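# Hook the hex nut out onto the tape strip

## Task

Use the hook pick (orange-brown handle, hooked tip) or any other means to pull the hex nut out from among the spacers and leave it lying entirely on the tape strip. Keep the upright spacers standing and not tilted, though toppling a few is acceptable if needed to free the nut. No gripper may still hold the nut at the end; release everything and move the arms away so the result holds without the robot.

## Robot and tools

Robot: two arms, left_arm and right_arm, each with a parallel two-finger gripper. These names are labels, not sides of any picture. The left_arm stands on the +y side of the table.

Shared world frame (used in every result): origin on the table surface midway between the arms, +x out across the table, +z up. Positions are in metres, orientations as quaternions in w,x,y,z order, velocities in m/s and rad/s. Reported hand positions can be slightly off, more so when an arm reaches far.

Gripper axes: the fingers point along the gripper's own +z and close along its own y. The reported position sits between the pads when closed, roughly 2 cm short of the fingertips; closing pushes the tips about 10 mm further along +z.

One row of 14 numbers controls both arms together: first seven for left_arm, then seven for right_arm, each in the order dx, dy, dz, rx, ry, rz, opening. Include both arms' seven values even if one arm should stay put (zeros keep it still). dx, dy, dz, rx, ry, rz are offsets expressed in that gripper's own axes, not the world frame, and are measured from the gripper's measured pose at the start of the action (for a call's first action, the last pose a result reported). All values lie in -1 to 1; 1.0 stands for 0.6 m of travel or 180 degrees of turn. rx, ry, rz form a single rotation vector. Opening is absolute, not an offset: +1 fully open (0.084 m), -1 shut.

execute_actions(actions): a list of actions; each action is a list of up to 15 rows, one per 1/30 s step. If fewer than 15 rows are given, the final row is repeated. Each row is an offset from the action's start pose, not from the previous row. An empty list just returns the current state and images. Every step the commanded pose is limited to 70 mm and 16 degrees from the measured pose, so big offsets need several actions; after an action an arm travels at most to its last clipped pose.

move(target, speed, blocking): target is one 14-number row as above, offsets from the pose shown in the latest result. Each gripper follows a straight line there; both finish together in 0.5 to 10 s (longer paths are cut off at 10 s). speed is the path's top speed in m/s, 0.002 to 0.5, default 0.25; rotation limited to double that in rad/s. Paths ignore obstacles and the other arm, and grippers may overshoot speed or lag, especially with a nearly straight arm. Openings are sent at the start. blocking=false returns after 0.5 s while the motion continues; then only wait or stop are accepted until a result shows it ended. The result adds a 'move:' line giving the ending (done, off_target, moving, held, fault), active limits (paced = pose clipped; held = a check blocked steps, after which the arm may speed up sharply), and each gripper's remaining distance. An ending naming one arm means the other finished fine.

wait(seconds): 0 to 10 s; arms hold their last command; returns early if a running move ends. wait(0) checks a non-blocking move.

stop(): brakes a running move; fast arms need space to stop; fingers keep moving.

zoom_image(camera, region): enlarges part of the latest image from cam_high, cam_low, cam_left_wrist or cam_right_wrist (each 504x504). region is [x0, y0, x1, y1] in pixels, origin top-left, at most 504 by 504.

finished_scene(scene): ends the given scene (1 or 2) irreversibly and reports success. Only call it once the nut rests fully on the tape, nothing is gripped, and the arms are clear. Replying without any tool call ends everything.

Result lines: a state line per arm with pose and velocities; 'Hand target' lines show where the controller is currently steering each gripper; grip_measured is the actual finger opening on the command scale; 'pose unreachable' means the clearance check altered or blocked that arm's command. Joint torques follow the joint order, are offset and noisy, and are never zero even in free air.

Gripping: to hold something, command an opening well below grip_measured; the lower, the stronger the squeeze (about 24 N per pad for objects up to ~6 cm). Commanding the reading itself still squeezes lightly. Snapping shut fast can press too hard. For a thin tool like the pick, -1 gives full force.

Limits and hazards: per-step clipping as above; elbows stop just before straight. Joint load limits (N m): waist 54, shoulder 54, elbow 45, forearm roll 24.3, wrist pitch 17.1, wrist roll 17.1, held weight included. Reaching one triggers a torque fault: the arm backs off, freezes 10 s and drops the rest of the call. Holding loads warms motors; MOTOR HOT appears from 65 °C and at 80 °C the arm is braked until cool (OVER-TEMPERATURE FAULT). Never let the arms collide or press each other. Do not push objects off the table. Move gently near contacts: faster moves and targets set deeper past a surface hit harder. Avoid dropping the tool or nut, slamming, or toppling spacers. Occasional outside tugs on held items or nudges to loose ones may happen. The robot keeps its last command while you think, and less robot time and smoother, lower-effort motion are preferred.

Each tool is called as name(argument=value, ...), one argument or row to a line, values as JSON.

## Session

execute_actions(
  actions=[],
)

Scene clock: 0.00 s.
left_arm: end_effector_position=(+0.6950, +0.8505, +0.3192) grip_measured=+1.00 end_effector_quat_wxyz=(-0.142, +0.958, +0.190, +0.160) end_effector_velocity=(-0.001, +0.000, -0.001) end_effector_angular_velocity=(-0.001, +0.001, +0.001) | right_arm: end_effector_position=(-0.0964, +0.1964, +0.2857) grip_measured=+1.00 end_effector_quat_wxyz=(-0.270, +0.767, +0.562, -0.151) end_effector_velocity=(-0.001, -0.000, -0.000) end_effector_angular_velocity=(+0.001, -0.001, +0.002)
Joint positions: left_arm=[ 0.387 -0.889 -1.969  0.288 -0.711 -0.114  0.084] | right_arm=[ 1.269 -0.407 -1.083  0.964 -0.769 -0.63   0.084]
Joint velocities: left_arm=[ 0.001 -0.     0.001 -0.001 -0.    -0.     0.   ] | right_arm=[ 0.001 -0.     0.     0.     0.    -0.002  0.   ]
Joint torques (N m, as the arm reports them, + toward a larger angle): no reading
Motor temperatures (°C, as the motors report them): left_arm=[29 27 33 32 31 34] | right_arm=[26 27 30 29 30 33]
Hand target (left_arm): +0.695, +0.850, +0.319; -0.142, +0.958, +0.190, +0.160
Hand target (right_arm): -0.096, +0.196, +0.286; -0.270, +0.767, +0.562, -0.151

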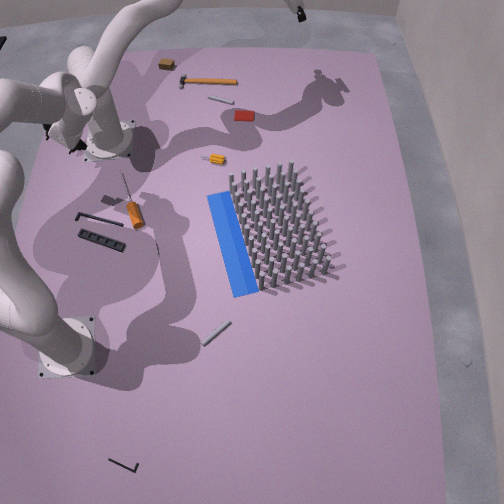

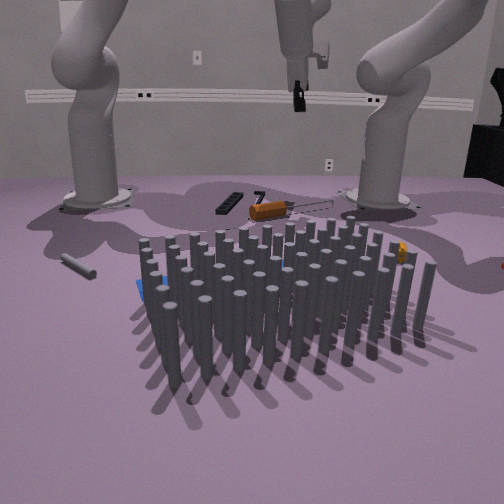

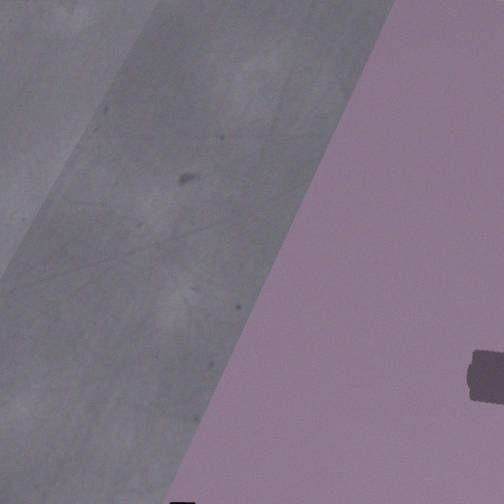

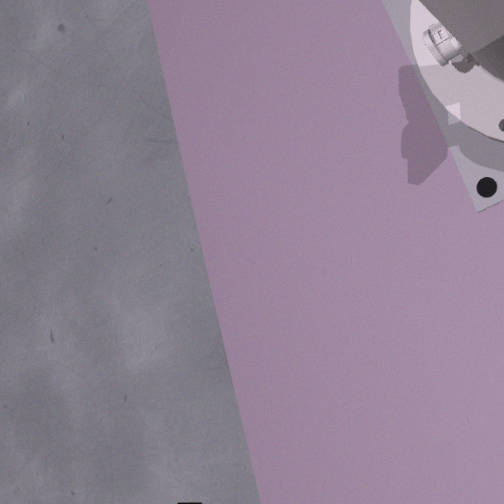

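zoom_image(
  camera="cam_high",
  region=[195, 150, 345, 300],
)

zoom_image(
  camera="cam_high",
  region=[60, 150, 180, 270],
)

zoom_image(
  camera="cam_low",
  region=[200, 160, 440, 360],
)

Region (195, 150, 345, 300) of cam_high's 504x504 image, scaled by 3.360, with more detail than that image has.

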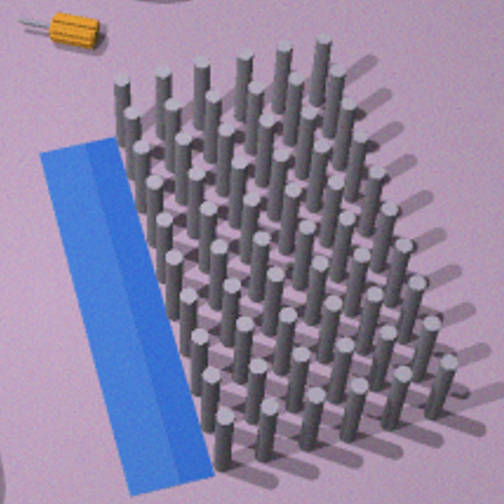

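Region (60, 150, 180, 270) of cam_high's 504x504 image, scaled by 4.200, with more detail than that image has.

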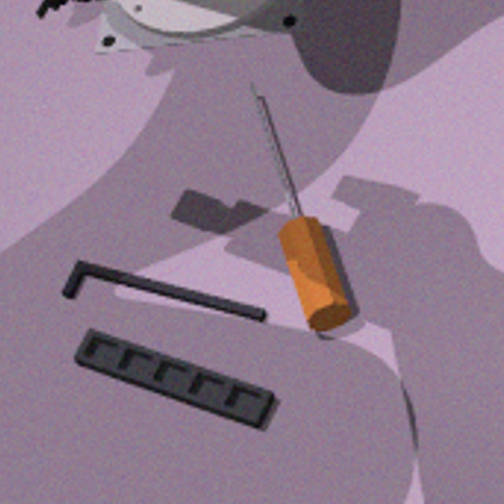

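Region (200, 160, 440, 360) of cam_low's 504x504 image, scaled by 2.100, with more detail than that image has.

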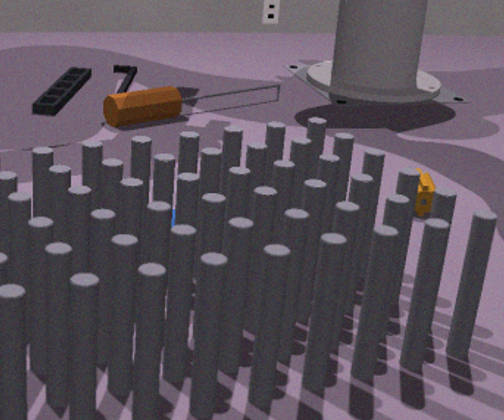

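move(
  target=[-0.5567,0.986,-0.6907,-0.0917,-0.1034,0.1227,1,-0.0813,0.376,-0.2053,-0.189,-0.0717,-0.1478,0.4],
  speed=0.3,
)

Scene clock: 20.53 s.
left_arm: end_effector_position=(+0.5422, +0.0805, +0.4535) grip_measured=+1.00 end_effector_quat_wxyz=(+0.002, +1.000, +0.001, +0.001) end_effector_velocity=(+0.000, -0.003, -0.001) end_effector_angular_velocity=(-0.000, +0.002, -0.001) | right_arm: end_effector_position=(+0.1298, +0.0701, +0.2500) grip_measured=+0.39 end_effector_quat_wxyz=(-0.000, +0.643, +0.766, -0.000) end_effector_velocity=(+0.000, -0.001, -0.000) end_effector_angular_velocity=(-0.001, -0.002, +0.002)
Joint positions: left_arm=[-0.623 -0.623 -1.894 -0.003 -1.267 -0.549  0.084] | right_arm=[ 1.055 -0.311 -0.982  0.    -0.671 -0.577  0.061]
Joint velocities: left_arm=[-0.003 -0.006 -0.007 -0.002 -0.003 -0.001  0.   ] | right_arm=[-0.     0.     0.001 -0.003  0.001  0.     0.   ]
Joint torques (N m, as the arm reports them, + toward a larger angle): left_arm=[  2.8   57.12 -31.15   3.16  -0.43   0.41] | right_arm=[ -3.89  29.57 -14.3   -0.53  -0.98  -0.06]
Motor temperatures (°C, as the motors report them): left_arm=[29 27 33 32 31 34] | right_arm=[26 27 30 29 30 33]
Hand target (left_arm): +0.542, +0.080, +0.453; +0.002, +1.000, +0.000, +0.001
Hand target (right_arm): +0.130, +0.070, +0.250; +0.000, +0.643, +0.766, -0.000
Off the commanded pose (left_arm): 0.004 m, 0 deg.
Off the commanded pose (right_arm): 0.000 m, 0 deg.
move: off_target (left_arm)

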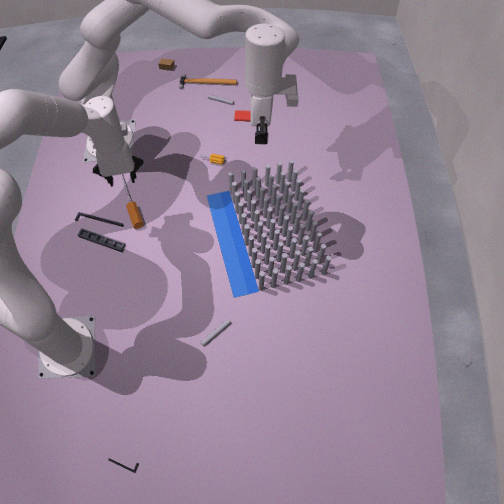

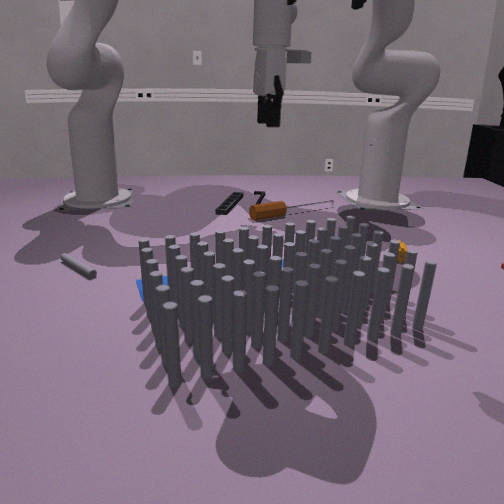

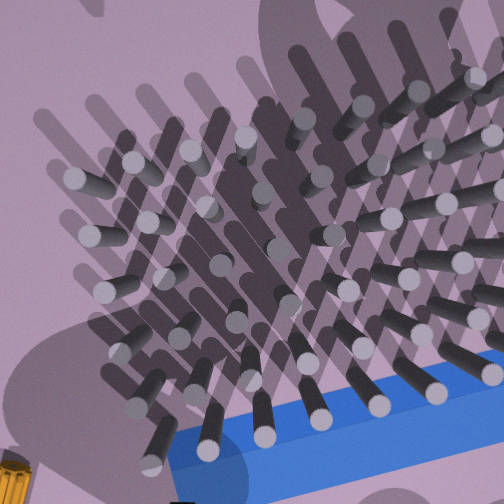

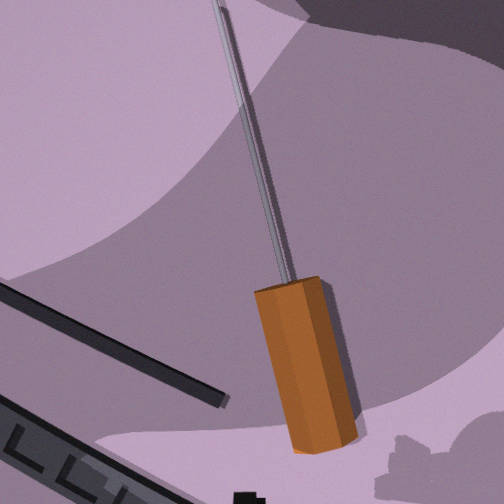

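move(
  target=[0.03,0.3,0.03,0,0,0,1,0.02,-0.0117,0.2333,0.0297,0.2488,-0.0716,0.25],
  speed=0.25,
)

Scene clock: 38.93 s.
left_arm: end_effector_position=(+0.5594, -0.0986, +0.4356) grip_measured=+1.00 end_effector_quat_wxyz=(+0.029, +0.999, +0.001, +0.031) end_effector_velocity=(+0.000, +0.000, -0.001) end_effector_angular_velocity=(+0.001, +0.001, +0.000) | right_arm: end_effector_position=(+0.1201, +0.0797, +0.1097) grip_measured=+0.24 end_effector_quat_wxyz=(-0.320, +0.506, +0.774, +0.207) end_effector_velocity=(+0.000, -0.000, -0.001) end_effector_angular_velocity=(+0.009, -0.001, -0.006)
Joint positions: left_arm=[-0.803 -1.17  -2.771 -0.003 -1.517 -0.731  0.084] | right_arm=[ 0.773 -0.574 -0.677  1.943 -0.74  -3.002  0.054]
Joint velocities: left_arm=[ 0.    -0.002 -0.001 -0.    -0.     0.    -0.   ] | right_arm=[-0.002 -0.003  0.005  0.019 -0.01  -0.02   0.   ]
Joint torques (N m, as the arm reports them, + toward a larger angle): left_arm=[  3.07  67.96 -27.91   2.58  -0.36   0.53] | right_arm=[-3.29 29.84 -9.01 -0.62 -2.24 -0.05]
Motor temperatures (°C, as the motors report them): left_arm=[29 28 34 32 31 34] | right_arm=[26 27 30 29 30 33]
Hand target (left_arm): +0.559, -0.099, +0.436; +0.029, +0.999, +0.001, +0.031
Hand target (right_arm): +0.120, +0.080, +0.110; -0.320, +0.506, +0.773, +0.208
Off the commanded pose (left_arm): 0.002 m, 5 deg.
Off the commanded pose (right_arm): 0.001 m, 0 deg.
elbow stopped short (left arm): the move would have taken joint 3 (elbow) straighter than the controller allows; a more bent joint 3 avoids this.
move: off_target (left_arm); limits=paced

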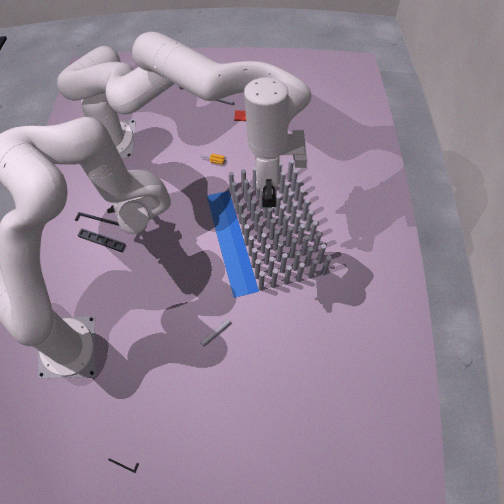

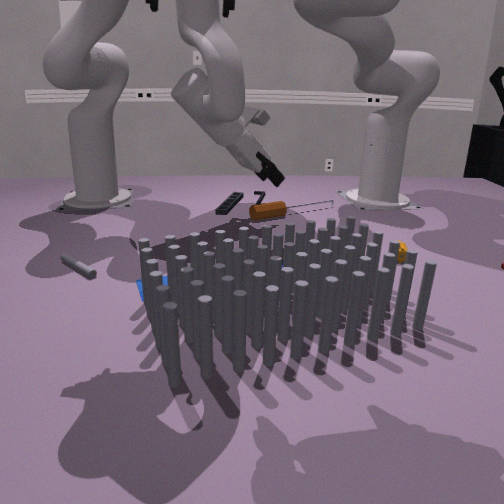

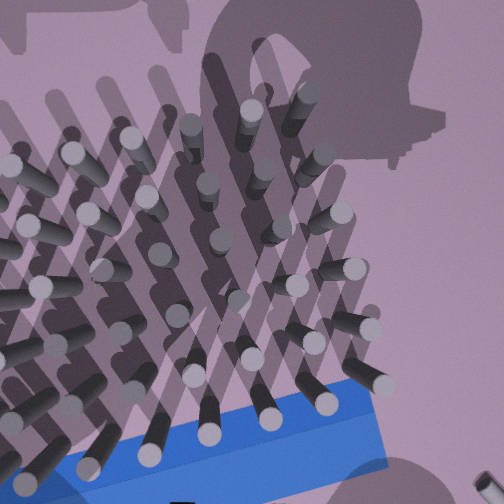

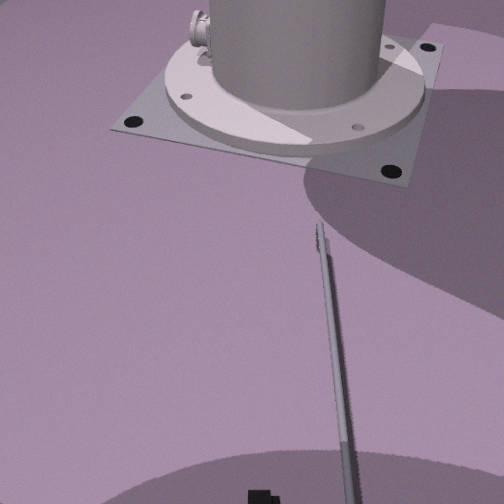

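zoom_image(
  camera="cam_left_wrist",
  region=[0, 130, 252, 480],
)

zoom_image(
  camera="cam_left_wrist",
  region=[150, 80, 400, 430],
)

Region (0, 130, 252, 480) of cam_left_wrist's 504x504 image, scaled by 1.440, with more detail than that image has; it fills the left 363 columns of this view, and the rest is white.

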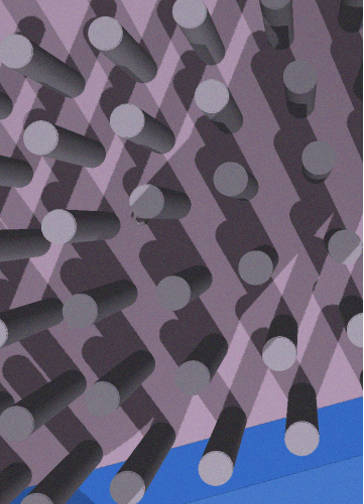

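Region (150, 80, 400, 430) of cam_left_wrist's 504x504 image, scaled by 1.440, with more detail than that image has; it fills the left 360 columns of this view, and the rest is white.

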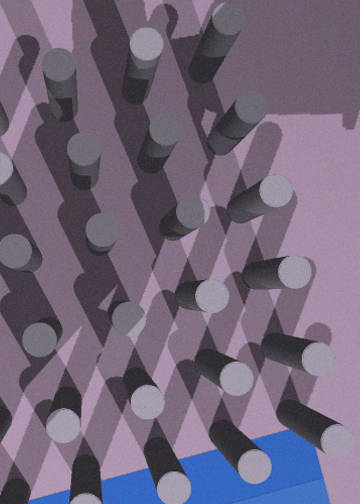

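move(
  target=[-0.03,-0.15,0.03,0.0185,0.0197,0,1,-0.0975,0.004,0.0975,0,0,0,0.25],
  speed=0.1,
)

Scene clock: 51.50 s.
left_arm: end_effector_position=(+0.5427, -0.0105, +0.4116) grip_measured=+1.00 end_effector_quat_wxyz=(+0.000, +0.998, +0.002, +0.061) end_effector_velocity=(+0.001, +0.003, -0.000) end_effector_angular_velocity=(-0.002, -0.007, +0.003) | right_arm: end_effector_position=(+0.1220, +0.0805, +0.0271) grip_measured=+0.24 end_effector_quat_wxyz=(-0.320, +0.506, +0.774, +0.207) end_effector_velocity=(-0.000, -0.000, -0.002) end_effector_angular_velocity=(+0.000, +0.000, -0.000)
Joint positions: left_arm=[-0.755 -0.719 -1.944  0.085 -1.131 -0.718  0.084] | right_arm=[ 0.77  -0.805 -0.748  2.088 -0.809 -3.208  0.054]
Joint velocities: left_arm=[ 0.003  0.01   0.017  0.003  0.013 -0.002  0.   ] | right_arm=[-0.    -0.006 -0.002  0.003 -0.002 -0.005  0.   ]
Joint torques (N m, as the arm reports them, + toward a larger angle): left_arm=[  4.09  59.16 -32.11   2.64  -0.22   0.48] | right_arm=[-3.24 31.8  -6.16 -1.34 -2.47 -0.07]
Motor temperatures (°C, as the motors report them): left_arm=[29 28 34 32 31 34] | right_arm=[26 27 30 29 30 33]
Hand target (left_arm): +0.543, -0.010, +0.412; +0.000, +0.998, +0.002, +0.062
Hand target (right_arm): +0.122, +0.080, +0.027; -0.320, +0.506, +0.774, +0.207
Off the commanded pose (left_arm): 0.001 m, 0 deg.
Off the commanded pose (right_arm): 0.000 m, 0 deg.
move: done

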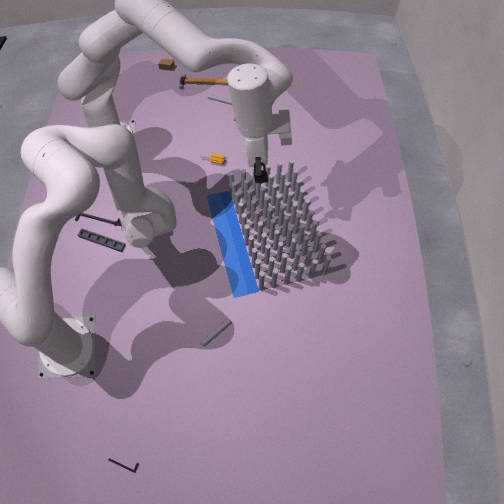

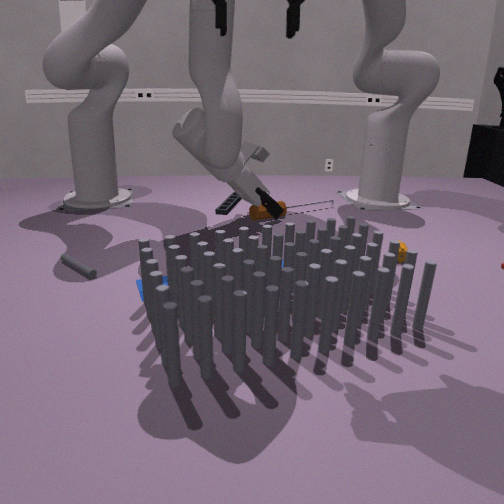

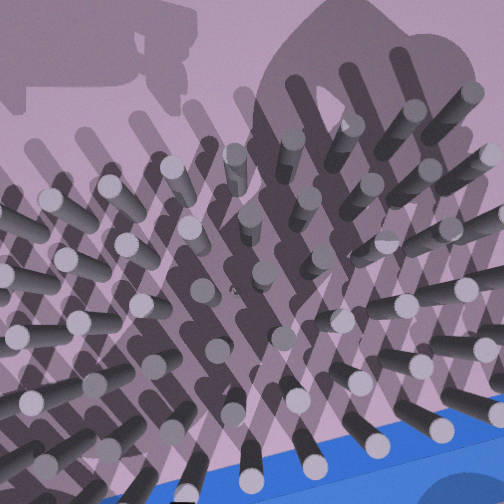

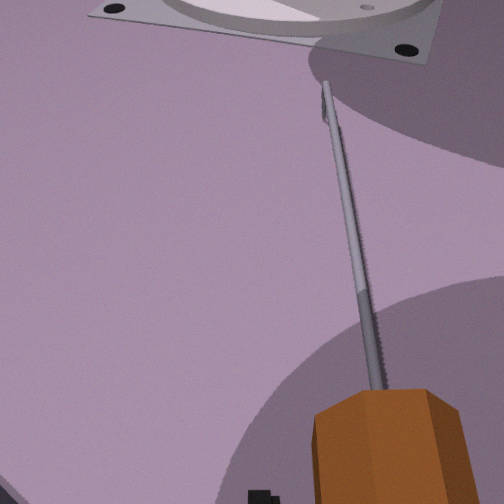

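move(
  target=[0,0,0,0,0,0,1,0,0,0,0,0,0,-0.6],
)

move(
  target=[0,0,0,0,0,0,1,0.035,0,-0.035,0,0,0,-0.6],
  speed=0.08,
)

Scene clock: 63.83 s.
left_arm: end_effector_position=(+0.5427, -0.0105, +0.4116) grip_measured=+1.00 end_effector_quat_wxyz=(+0.000, +0.998, +0.002, +0.061) end_effector_velocity=(-0.000, -0.000, -0.001) end_effector_angular_velocity=(+0.001, +0.001, +0.001) | right_arm: end_effector_position=(+0.1220, +0.0805, +0.0271) grip_measured=-0.19 end_effector_quat_wxyz=(-0.320, +0.506, +0.774, +0.207) end_effector_velocity=(-0.000, +0.000, -0.000) end_effector_angular_velocity=(-0.000, +0.000, +0.000)
Joint positions: left_arm=[-0.755 -0.719 -1.944  0.085 -1.131 -0.718  0.084] | right_arm=[ 0.77  -0.805 -0.748  2.088 -0.809 -3.208  0.036]
Joint velocities: left_arm=[-0.    -0.001  0.     0.    -0.    -0.002 -0.   ] | right_arm=[ 0.001 -0.    -0.    -0.     0.     0.001 -0.   ]
Joint torques (N m, as the arm reports them, + toward a larger angle): left_arm=[  3.65  60.4  -31.4    2.01  -0.15   0.45] | right_arm=[-4.92 31.98 -6.63 -0.93 -2.78 -0.11]
Motor temperatures (°C, as the motors report them): left_arm=[29 28 34 32 31 34] | right_arm=[26 28 30 29 30 33]
Hand target (left_arm): +0.543, -0.011, +0.412; +0.000, +0.998, +0.002, +0.061
Hand target (right_arm): +0.122, +0.080, +0.027; -0.320, +0.506, +0.774, +0.207
Off the commanded pose (left_arm): 0.000 m, 0 deg.
Off the commanded pose (right_arm): 0.000 m, 0 deg.
move: done

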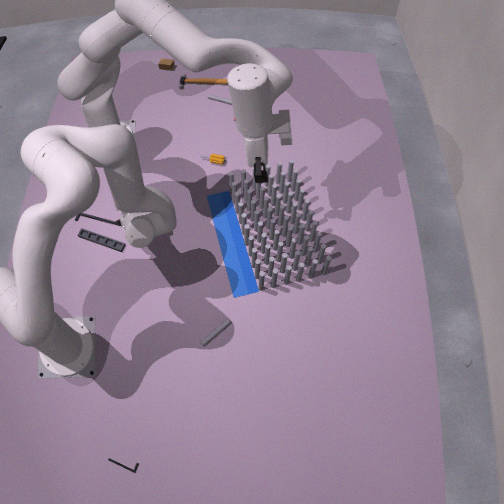

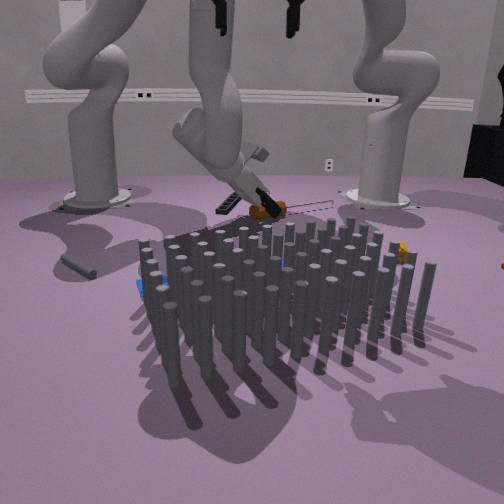

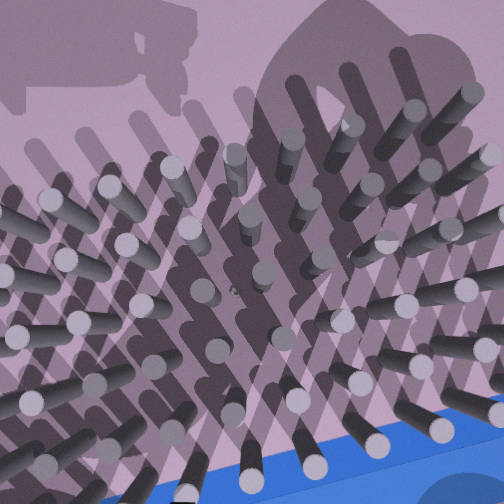

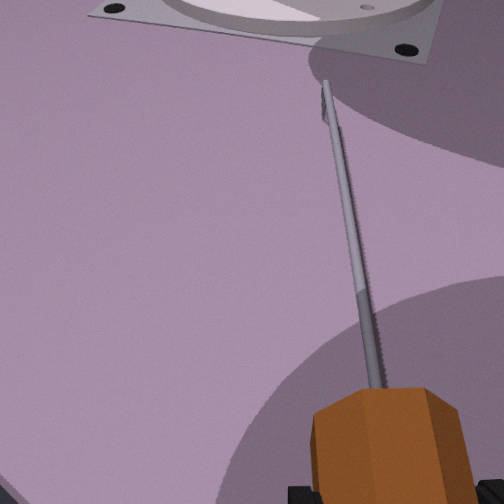

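Scene clock: 64.67 s.
left_arm: end_effector_position=(+0.5427, -0.0105, +0.4116) grip_measured=+1.00 end_effector_quat_wxyz=(+0.000, +0.998, +0.002, +0.061) end_effector_velocity=(+0.000, -0.000, +0.001) end_effector_angular_velocity=(-0.001, -0.002, -0.000) | right_arm: end_effector_position=(+0.1221, +0.0805, +0.0566) grip_measured=-0.19 end_effector_quat_wxyz=(-0.320, +0.506, +0.774, +0.207) end_effector_velocity=(+0.000, +0.000, +0.002) end_effector_angular_velocity=(-0.000, +0.001, -0.000)
Joint positions: left_arm=[-0.755 -0.719 -1.944  0.085 -1.131 -0.718  0.084] | right_arm=[ 0.77  -0.723 -0.72   2.041 -0.784 -3.141  0.036]
Joint velocities: left_arm=[ 0.     0.001 -0.001  0.001  0.001 -0.    -0.   ] | right_arm=[-0.     0.005  0.001 -0.004  0.002  0.006  0.   ]
Joint torques (N m, as the arm reports them, + toward a larger angle): left_arm=[  2.18  61.01 -31.45   2.95  -0.18   0.43] | right_arm=[-2.38 29.44 -7.26 -0.94 -2.65 -0.13]
Motor temperatures (°C, as the motors report them): left_arm=[29 28 34 32 31 34] | right_arm=[26 28 30 29 30 33]
Hand target (left_arm): +0.543, -0.011, +0.412; +0.000, +0.998, +0.002, +0.061
Hand target (right_arm): +0.122, +0.081, +0.057; -0.320, +0.506, +0.774, +0.207
Off the commanded pose (left_arm): 0.000 m, 0 deg.
Off the commanded pose (right_arm): 0.000 m, 0 deg.
move: done

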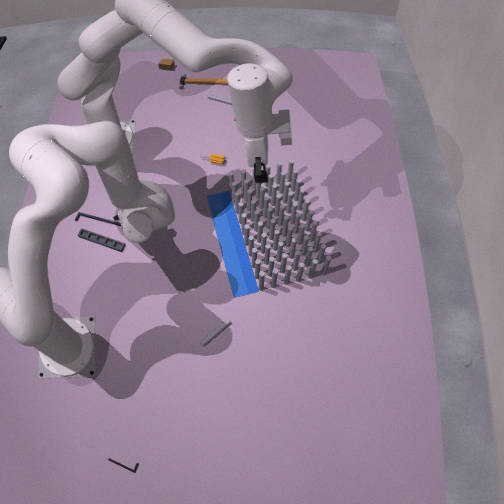

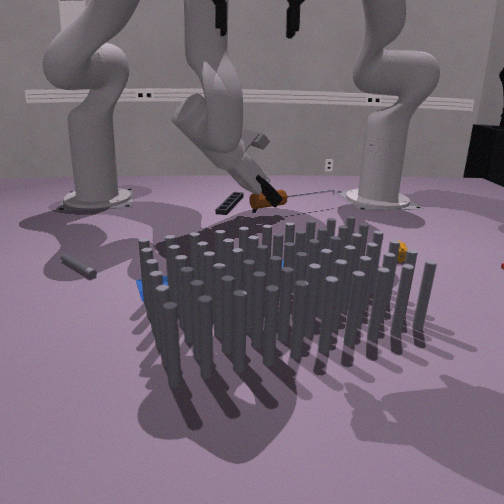

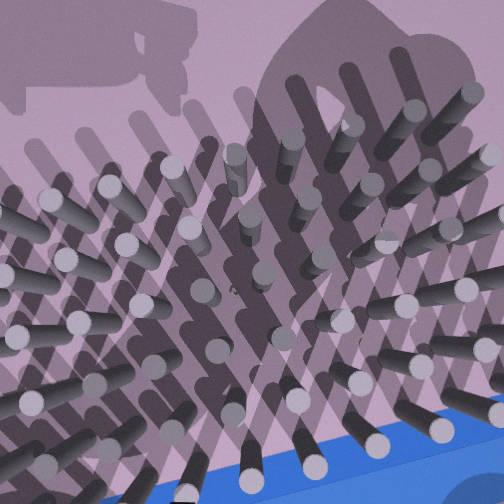

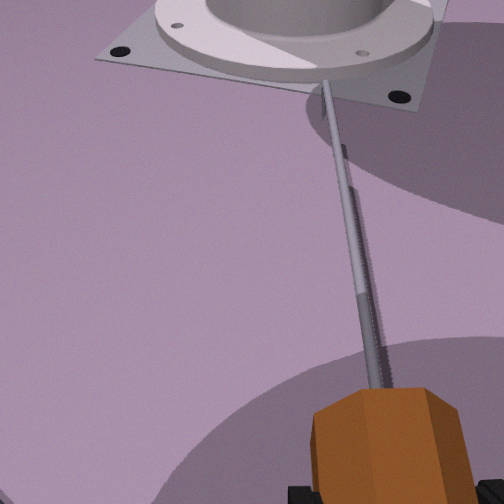

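move(
  target=[0,0,0,0,0,0,1,-0.2143,0.118,-0.2143,-0.3905,0,0.3905,-0.6],
  speed=0.25,
)

Scene clock: 78.73 s.
left_arm: end_effector_position=(+0.5427, -0.0105, +0.4116) grip_measured=+1.00 end_effector_quat_wxyz=(+0.000, +0.998, +0.002, +0.061) end_effector_velocity=(-0.000, +0.000, -0.001) end_effector_angular_velocity=(+0.001, +0.001, +0.000) | right_arm: end_effector_position=(+0.2592, -0.0570, +0.0566) grip_measured=-0.19 end_effector_quat_wxyz=(-0.047, +0.918, +0.116, +0.378) end_effector_velocity=(+0.001, -0.000, -0.000) end_effector_angular_velocity=(-0.001, -0.001, -0.009)
Joint positions: left_arm=[-0.755 -0.719 -1.944  0.085 -1.131 -0.718  0.084] | right_arm=[ 0.96  -0.66  -0.529  3.882 -0.873 -3.019  0.036]
Joint velocities: left_arm=[-0.    -0.     0.002  0.001  0.    -0.001  0.   ] | right_arm=[ 0.002 -0.001 -0.004  0.013  0.002 -0.002 -0.   ]
Joint torques (N m, as the arm reports them, + toward a larger angle): left_arm=[  2.2   61.93 -31.01   2.83  -0.38   0.5 ] | right_arm=[-4.5  27.57 -3.99 -0.86 -2.82  0.01]
Motor temperatures (°C, as the motors report them): left_arm=[29 28 34 32 31 34] | right_arm=[26 28 30 29 30 33]
Hand target (left_arm): +0.543, -0.011, +0.412; +0.000, +0.998, +0.002, +0.061
Hand target (right_arm): +0.259, -0.057, +0.057; -0.047, +0.918, +0.115, +0.378
Off the commanded pose (left_arm): 0.000 m, 0 deg.
Off the commanded pose (right_arm): 0.001 m, 0 deg.
move: done

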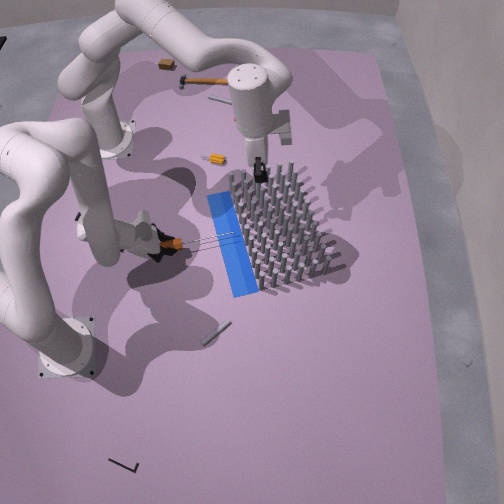

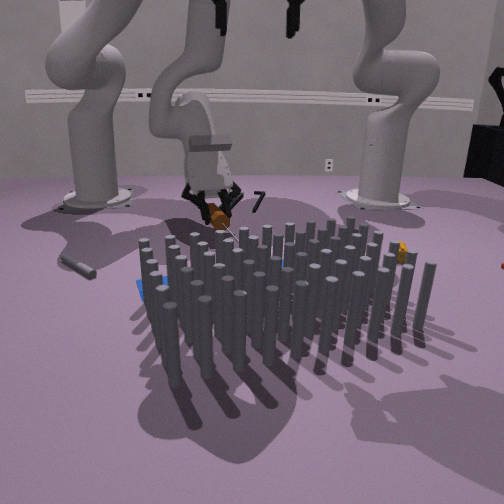

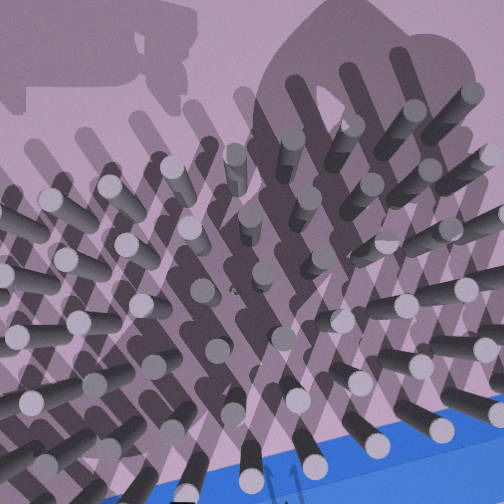

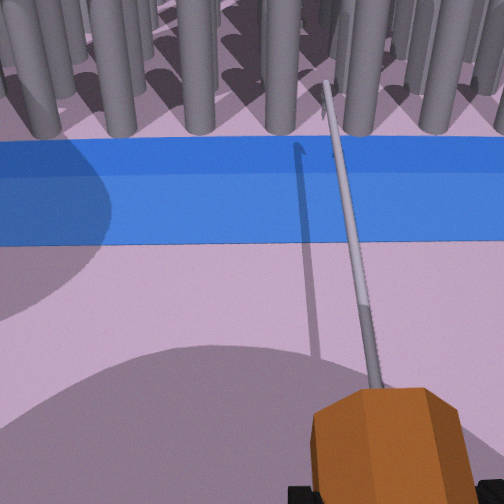

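move(
  target=[0,0,0,0,0,0,1,0.06,0.0133,0.06,0.0393,-0.0222,0.0393,-0.6],
  speed=0.08,
)

Scene clock: 86.47 s.
left_arm: end_effector_position=(+0.5427, -0.0105, +0.4116) grip_measured=+1.00 end_effector_quat_wxyz=(+0.000, +0.998, +0.002, +0.061) end_effector_velocity=(+0.001, +0.001, +0.000) end_effector_angular_velocity=(+0.000, +0.000, +0.001) | right_arm: end_effector_position=(+0.3105, -0.0524, +0.0565) grip_measured=-0.19 end_effector_quat_wxyz=(-0.122, +0.931, +0.084, +0.334) end_effector_velocity=(+0.002, -0.000, -0.000) end_effector_angular_velocity=(+0.006, +0.006, +0.001)
Joint positions: left_arm=[-0.755 -0.719 -1.944  0.085 -1.131 -0.718  0.084] | right_arm=[ 0.753 -0.648 -0.576  3.539 -0.794 -2.84   0.036]
Joint velocities: left_arm=[ 0.002  0.     0.    -0.    -0.     0.001 -0.   ] | right_arm=[-0.009 -0.001 -0.002 -0.017  0.004  0.009 -0.   ]
Joint torques (N m, as the arm reports them, + toward a larger angle): left_arm=[  2.83  59.32 -30.79   3.03  -0.36   0.62] | right_arm=[-2.28 27.97 -5.68 -0.1  -2.55 -0.13]
Motor temperatures (°C, as the motors report them): left_arm=[29 28 34 32 31 34] | right_arm=[26 28 30 29 30 33]
Hand target (left_arm): +0.543, -0.011, +0.412; +0.000, +0.998, +0.002, +0.061
Hand target (right_arm): +0.311, -0.052, +0.057; -0.122, +0.931, +0.084, +0.334
Off the commanded pose (left_arm): 0.000 m, 0 deg.
Off the commanded pose (right_arm): 0.000 m, 0 deg.
move: done

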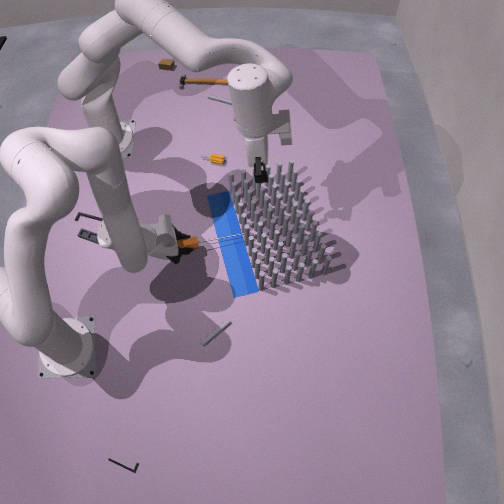

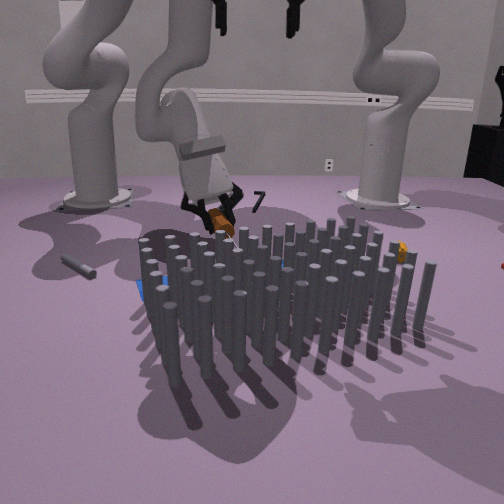

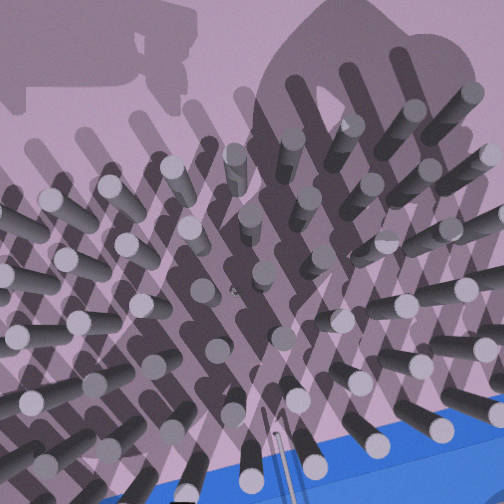

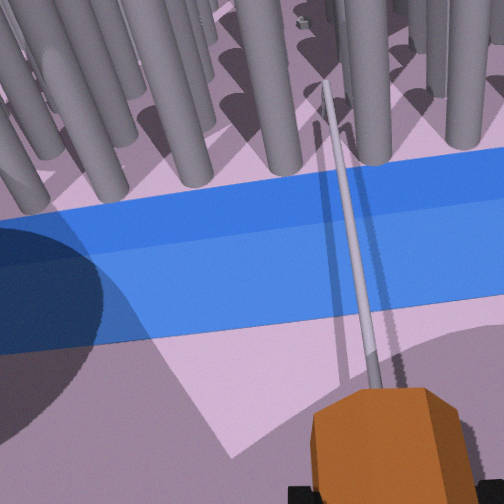

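move(
  target=[0,0,0,0,0,0,1,0.1005,-0.0025,0.1004,0,0,0,-0.6],
  speed=0.06,
)

zoom_image(
  camera="cam_right_wrist",
  region=[280, 70, 360, 150],
)

zoom_image(
  camera="cam_left_wrist",
  region=[195, 260, 295, 360],
)

Scene clock: 105.77 s.
left_arm: end_effector_position=(+0.5427, -0.0105, +0.4116) grip_measured=+1.00 end_effector_quat_wxyz=(+0.000, +0.998, +0.002, +0.061) end_effector_velocity=(-0.000, +0.000, +0.001) end_effector_angular_velocity=(-0.000, +0.000, -0.000) | right_arm: end_effector_position=(+0.3922, -0.0298, +0.0507) grip_measured=-0.19 end_effector_quat_wxyz=(-0.122, +0.931, +0.084, +0.334) end_effector_velocity=(+0.002, +0.000, -0.000) end_effector_angular_velocity=(-0.000, +0.000, -0.001)
Joint positions: left_arm=[-0.755 -0.719 -1.944  0.085 -1.131 -0.718  0.084] | right_arm=[ 0.641 -0.735 -0.772  3.471 -0.693 -2.901  0.036]
Joint velocities: left_arm=[ 0.     0.001 -0.    -0.001 -0.001  0.001  0.   ] | right_arm=[-0.003 -0.003 -0.006 -0.001  0.003 -0.002  0.   ]
Joint torques (N m, as the arm reports them, + toward a larger angle): left_arm=[  4.37  59.47 -30.44   3.51  -0.32   0.58] | right_arm=[-3.74 32.52 -8.26 -0.95 -2.45 -0.01]
Motor temperatures (°C, as the motors report them): left_arm=[29 28 34 32 31 34] | right_arm=[26 28 30 29 30 33]
Hand target (left_arm): +0.543, -0.011, +0.412; +0.000, +0.998, +0.002, +0.061
Hand target (right_arm): +0.392, -0.030, +0.051; -0.122, +0.931, +0.084, +0.334
Off the commanded pose (left_arm): 0.000 m, 0 deg.
Off the commanded pose (right_arm): 0.000 m, 0 deg.
move: done

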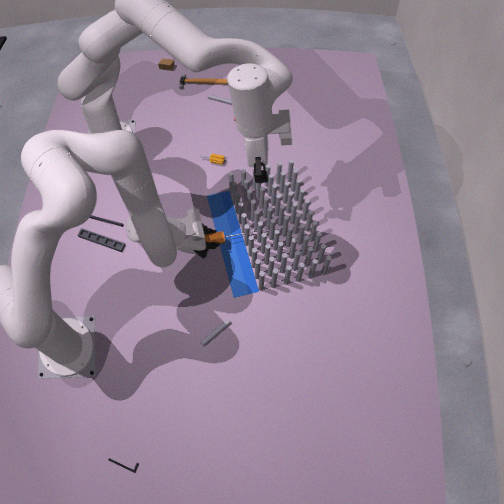

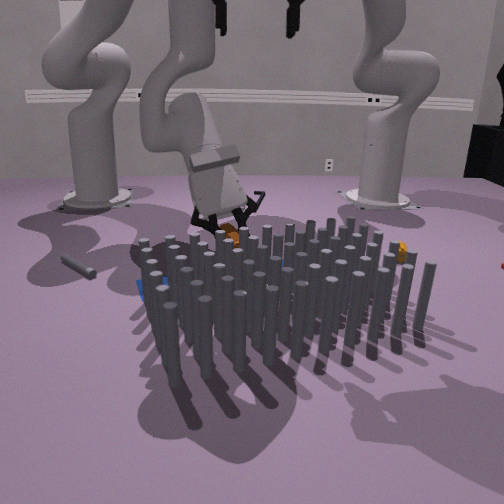

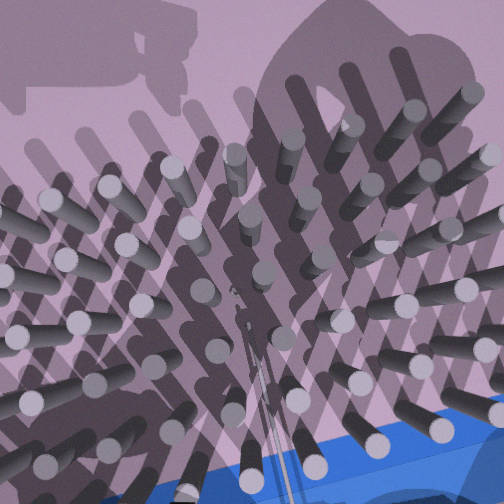

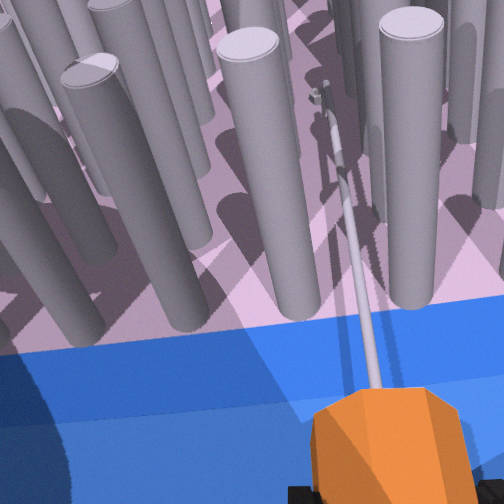

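Region (280, 70, 360, 150) of cam_right_wrist's 504x504 image, scaled by 6.300, with more detail than that image has.

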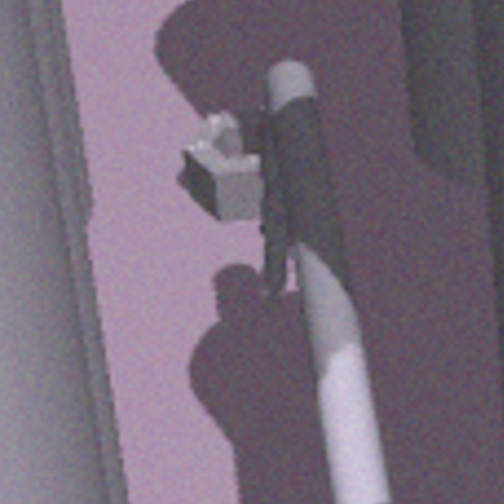

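Region (195, 260, 295, 360) of cam_left_wrist's 504x504 image, scaled by 5.040, with more detail than that image has.

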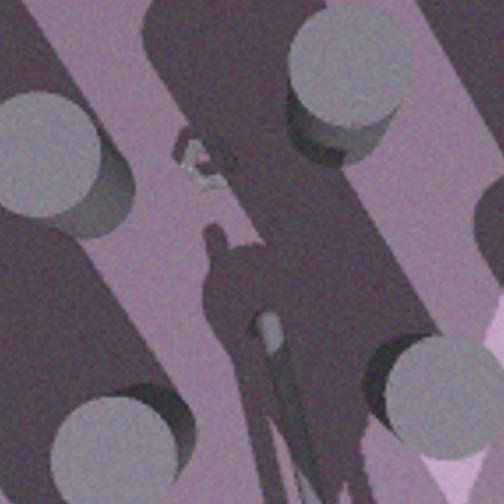

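move(
  target=[0,0,0,0,0,0,1,0.0307,-0.0009,0.0333,0,0,0,-0.6],
  speed=0.03,
)

zoom_image(
  camera="cam_right_wrist",
  region=[290, 85, 350, 145],
)

zoom_image(
  camera="cam_left_wrist",
  region=[210, 265, 270, 325],
)

Scene clock: 117.77 s.
left_arm: end_effector_position=(+0.5427, -0.0105, +0.4116) grip_measured=+1.00 end_effector_quat_wxyz=(+0.000, +0.998, +0.002, +0.061) end_effector_velocity=(-0.000, -0.001, +0.000) end_effector_angular_velocity=(-0.002, -0.001, -0.001) | right_arm: end_effector_position=(+0.4180, -0.0224, +0.0477) grip_measured=-0.19 end_effector_quat_wxyz=(-0.122, +0.931, +0.084, +0.334) end_effector_velocity=(+0.002, +0.000, -0.000) end_effector_angular_velocity=(-0.000, +0.000, -0.000)
Joint positions: left_arm=[-0.755 -0.719 -1.944  0.085 -1.131 -0.718  0.084] | right_arm=[ 0.614 -0.768 -0.84   3.456 -0.659 -2.916  0.036]
Joint velocities: left_arm=[-0.001 -0.    -0.001 -0.001  0.002 -0.     0.   ] | right_arm=[-0.002 -0.002 -0.005 -0.001  0.003 -0.001  0.   ]
Joint torques (N m, as the arm reports them, + toward a larger angle): left_arm=[  5.03  61.02 -30.99   3.1   -0.41   0.49] | right_arm=[-5.03 34.19 -8.   -1.37 -2.61 -0.11]
Motor temperatures (°C, as the motors report them): left_arm=[29 28 34 32 31 34] | right_arm=[26 28 30 29 30 33]
Hand target (left_arm): +0.543, -0.011, +0.412; +0.000, +0.998, +0.002, +0.061
Hand target (right_arm): +0.418, -0.022, +0.048; -0.122, +0.931, +0.084, +0.334
Off the commanded pose (left_arm): 0.000 m, 0 deg.
Off the commanded pose (right_arm): 0.000 m, 0 deg.
move: done

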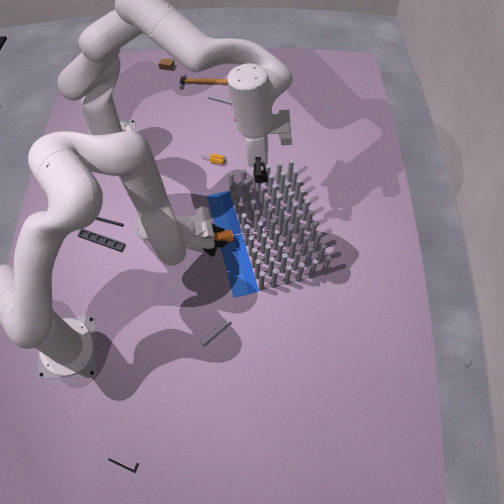

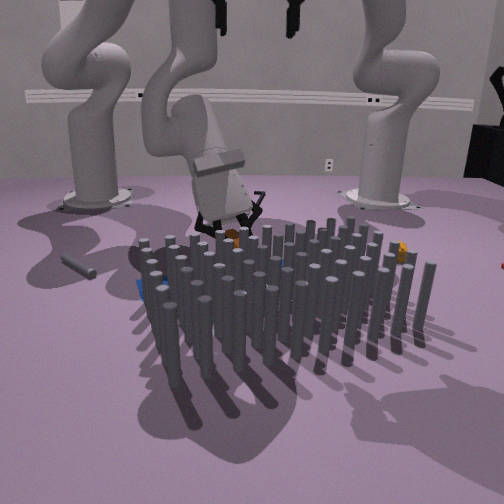

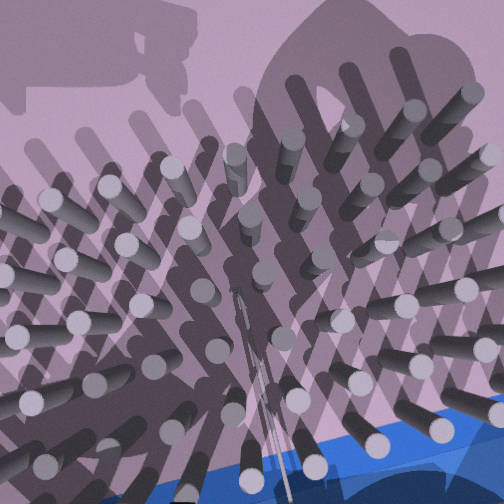

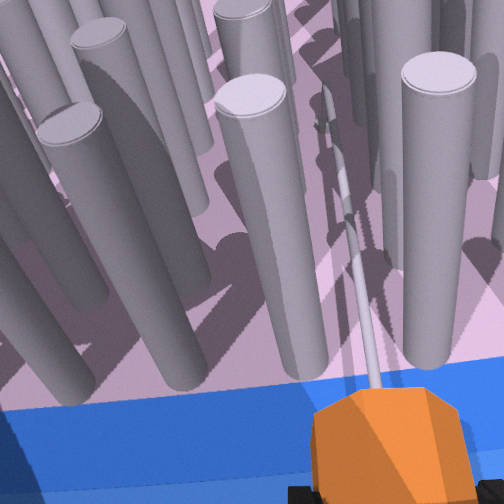

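Region (290, 85, 350, 145) of cam_right_wrist's 504x504 image, scaled by 8.400, with more detail than that image has.

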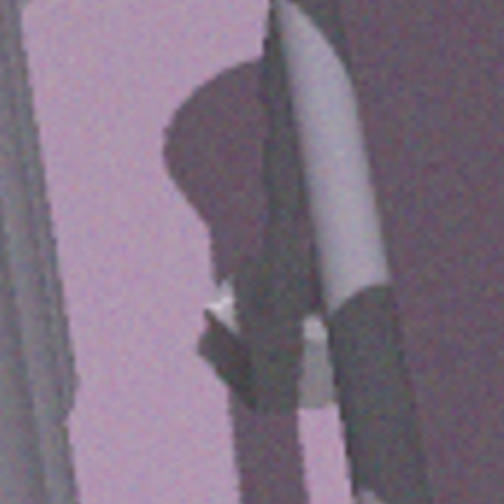

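Region (210, 265, 270, 325) of cam_left_wrist's 504x504 image, scaled by 8.400, with more detail than that image has.

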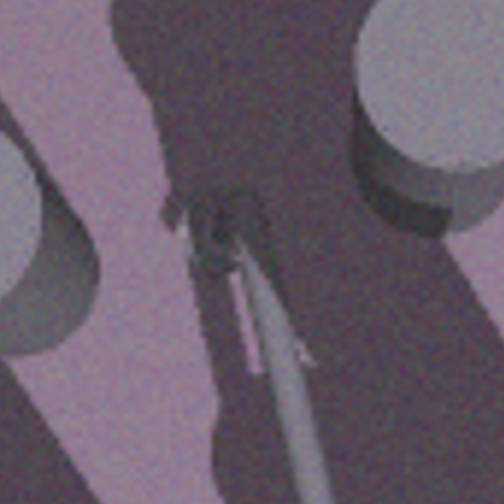

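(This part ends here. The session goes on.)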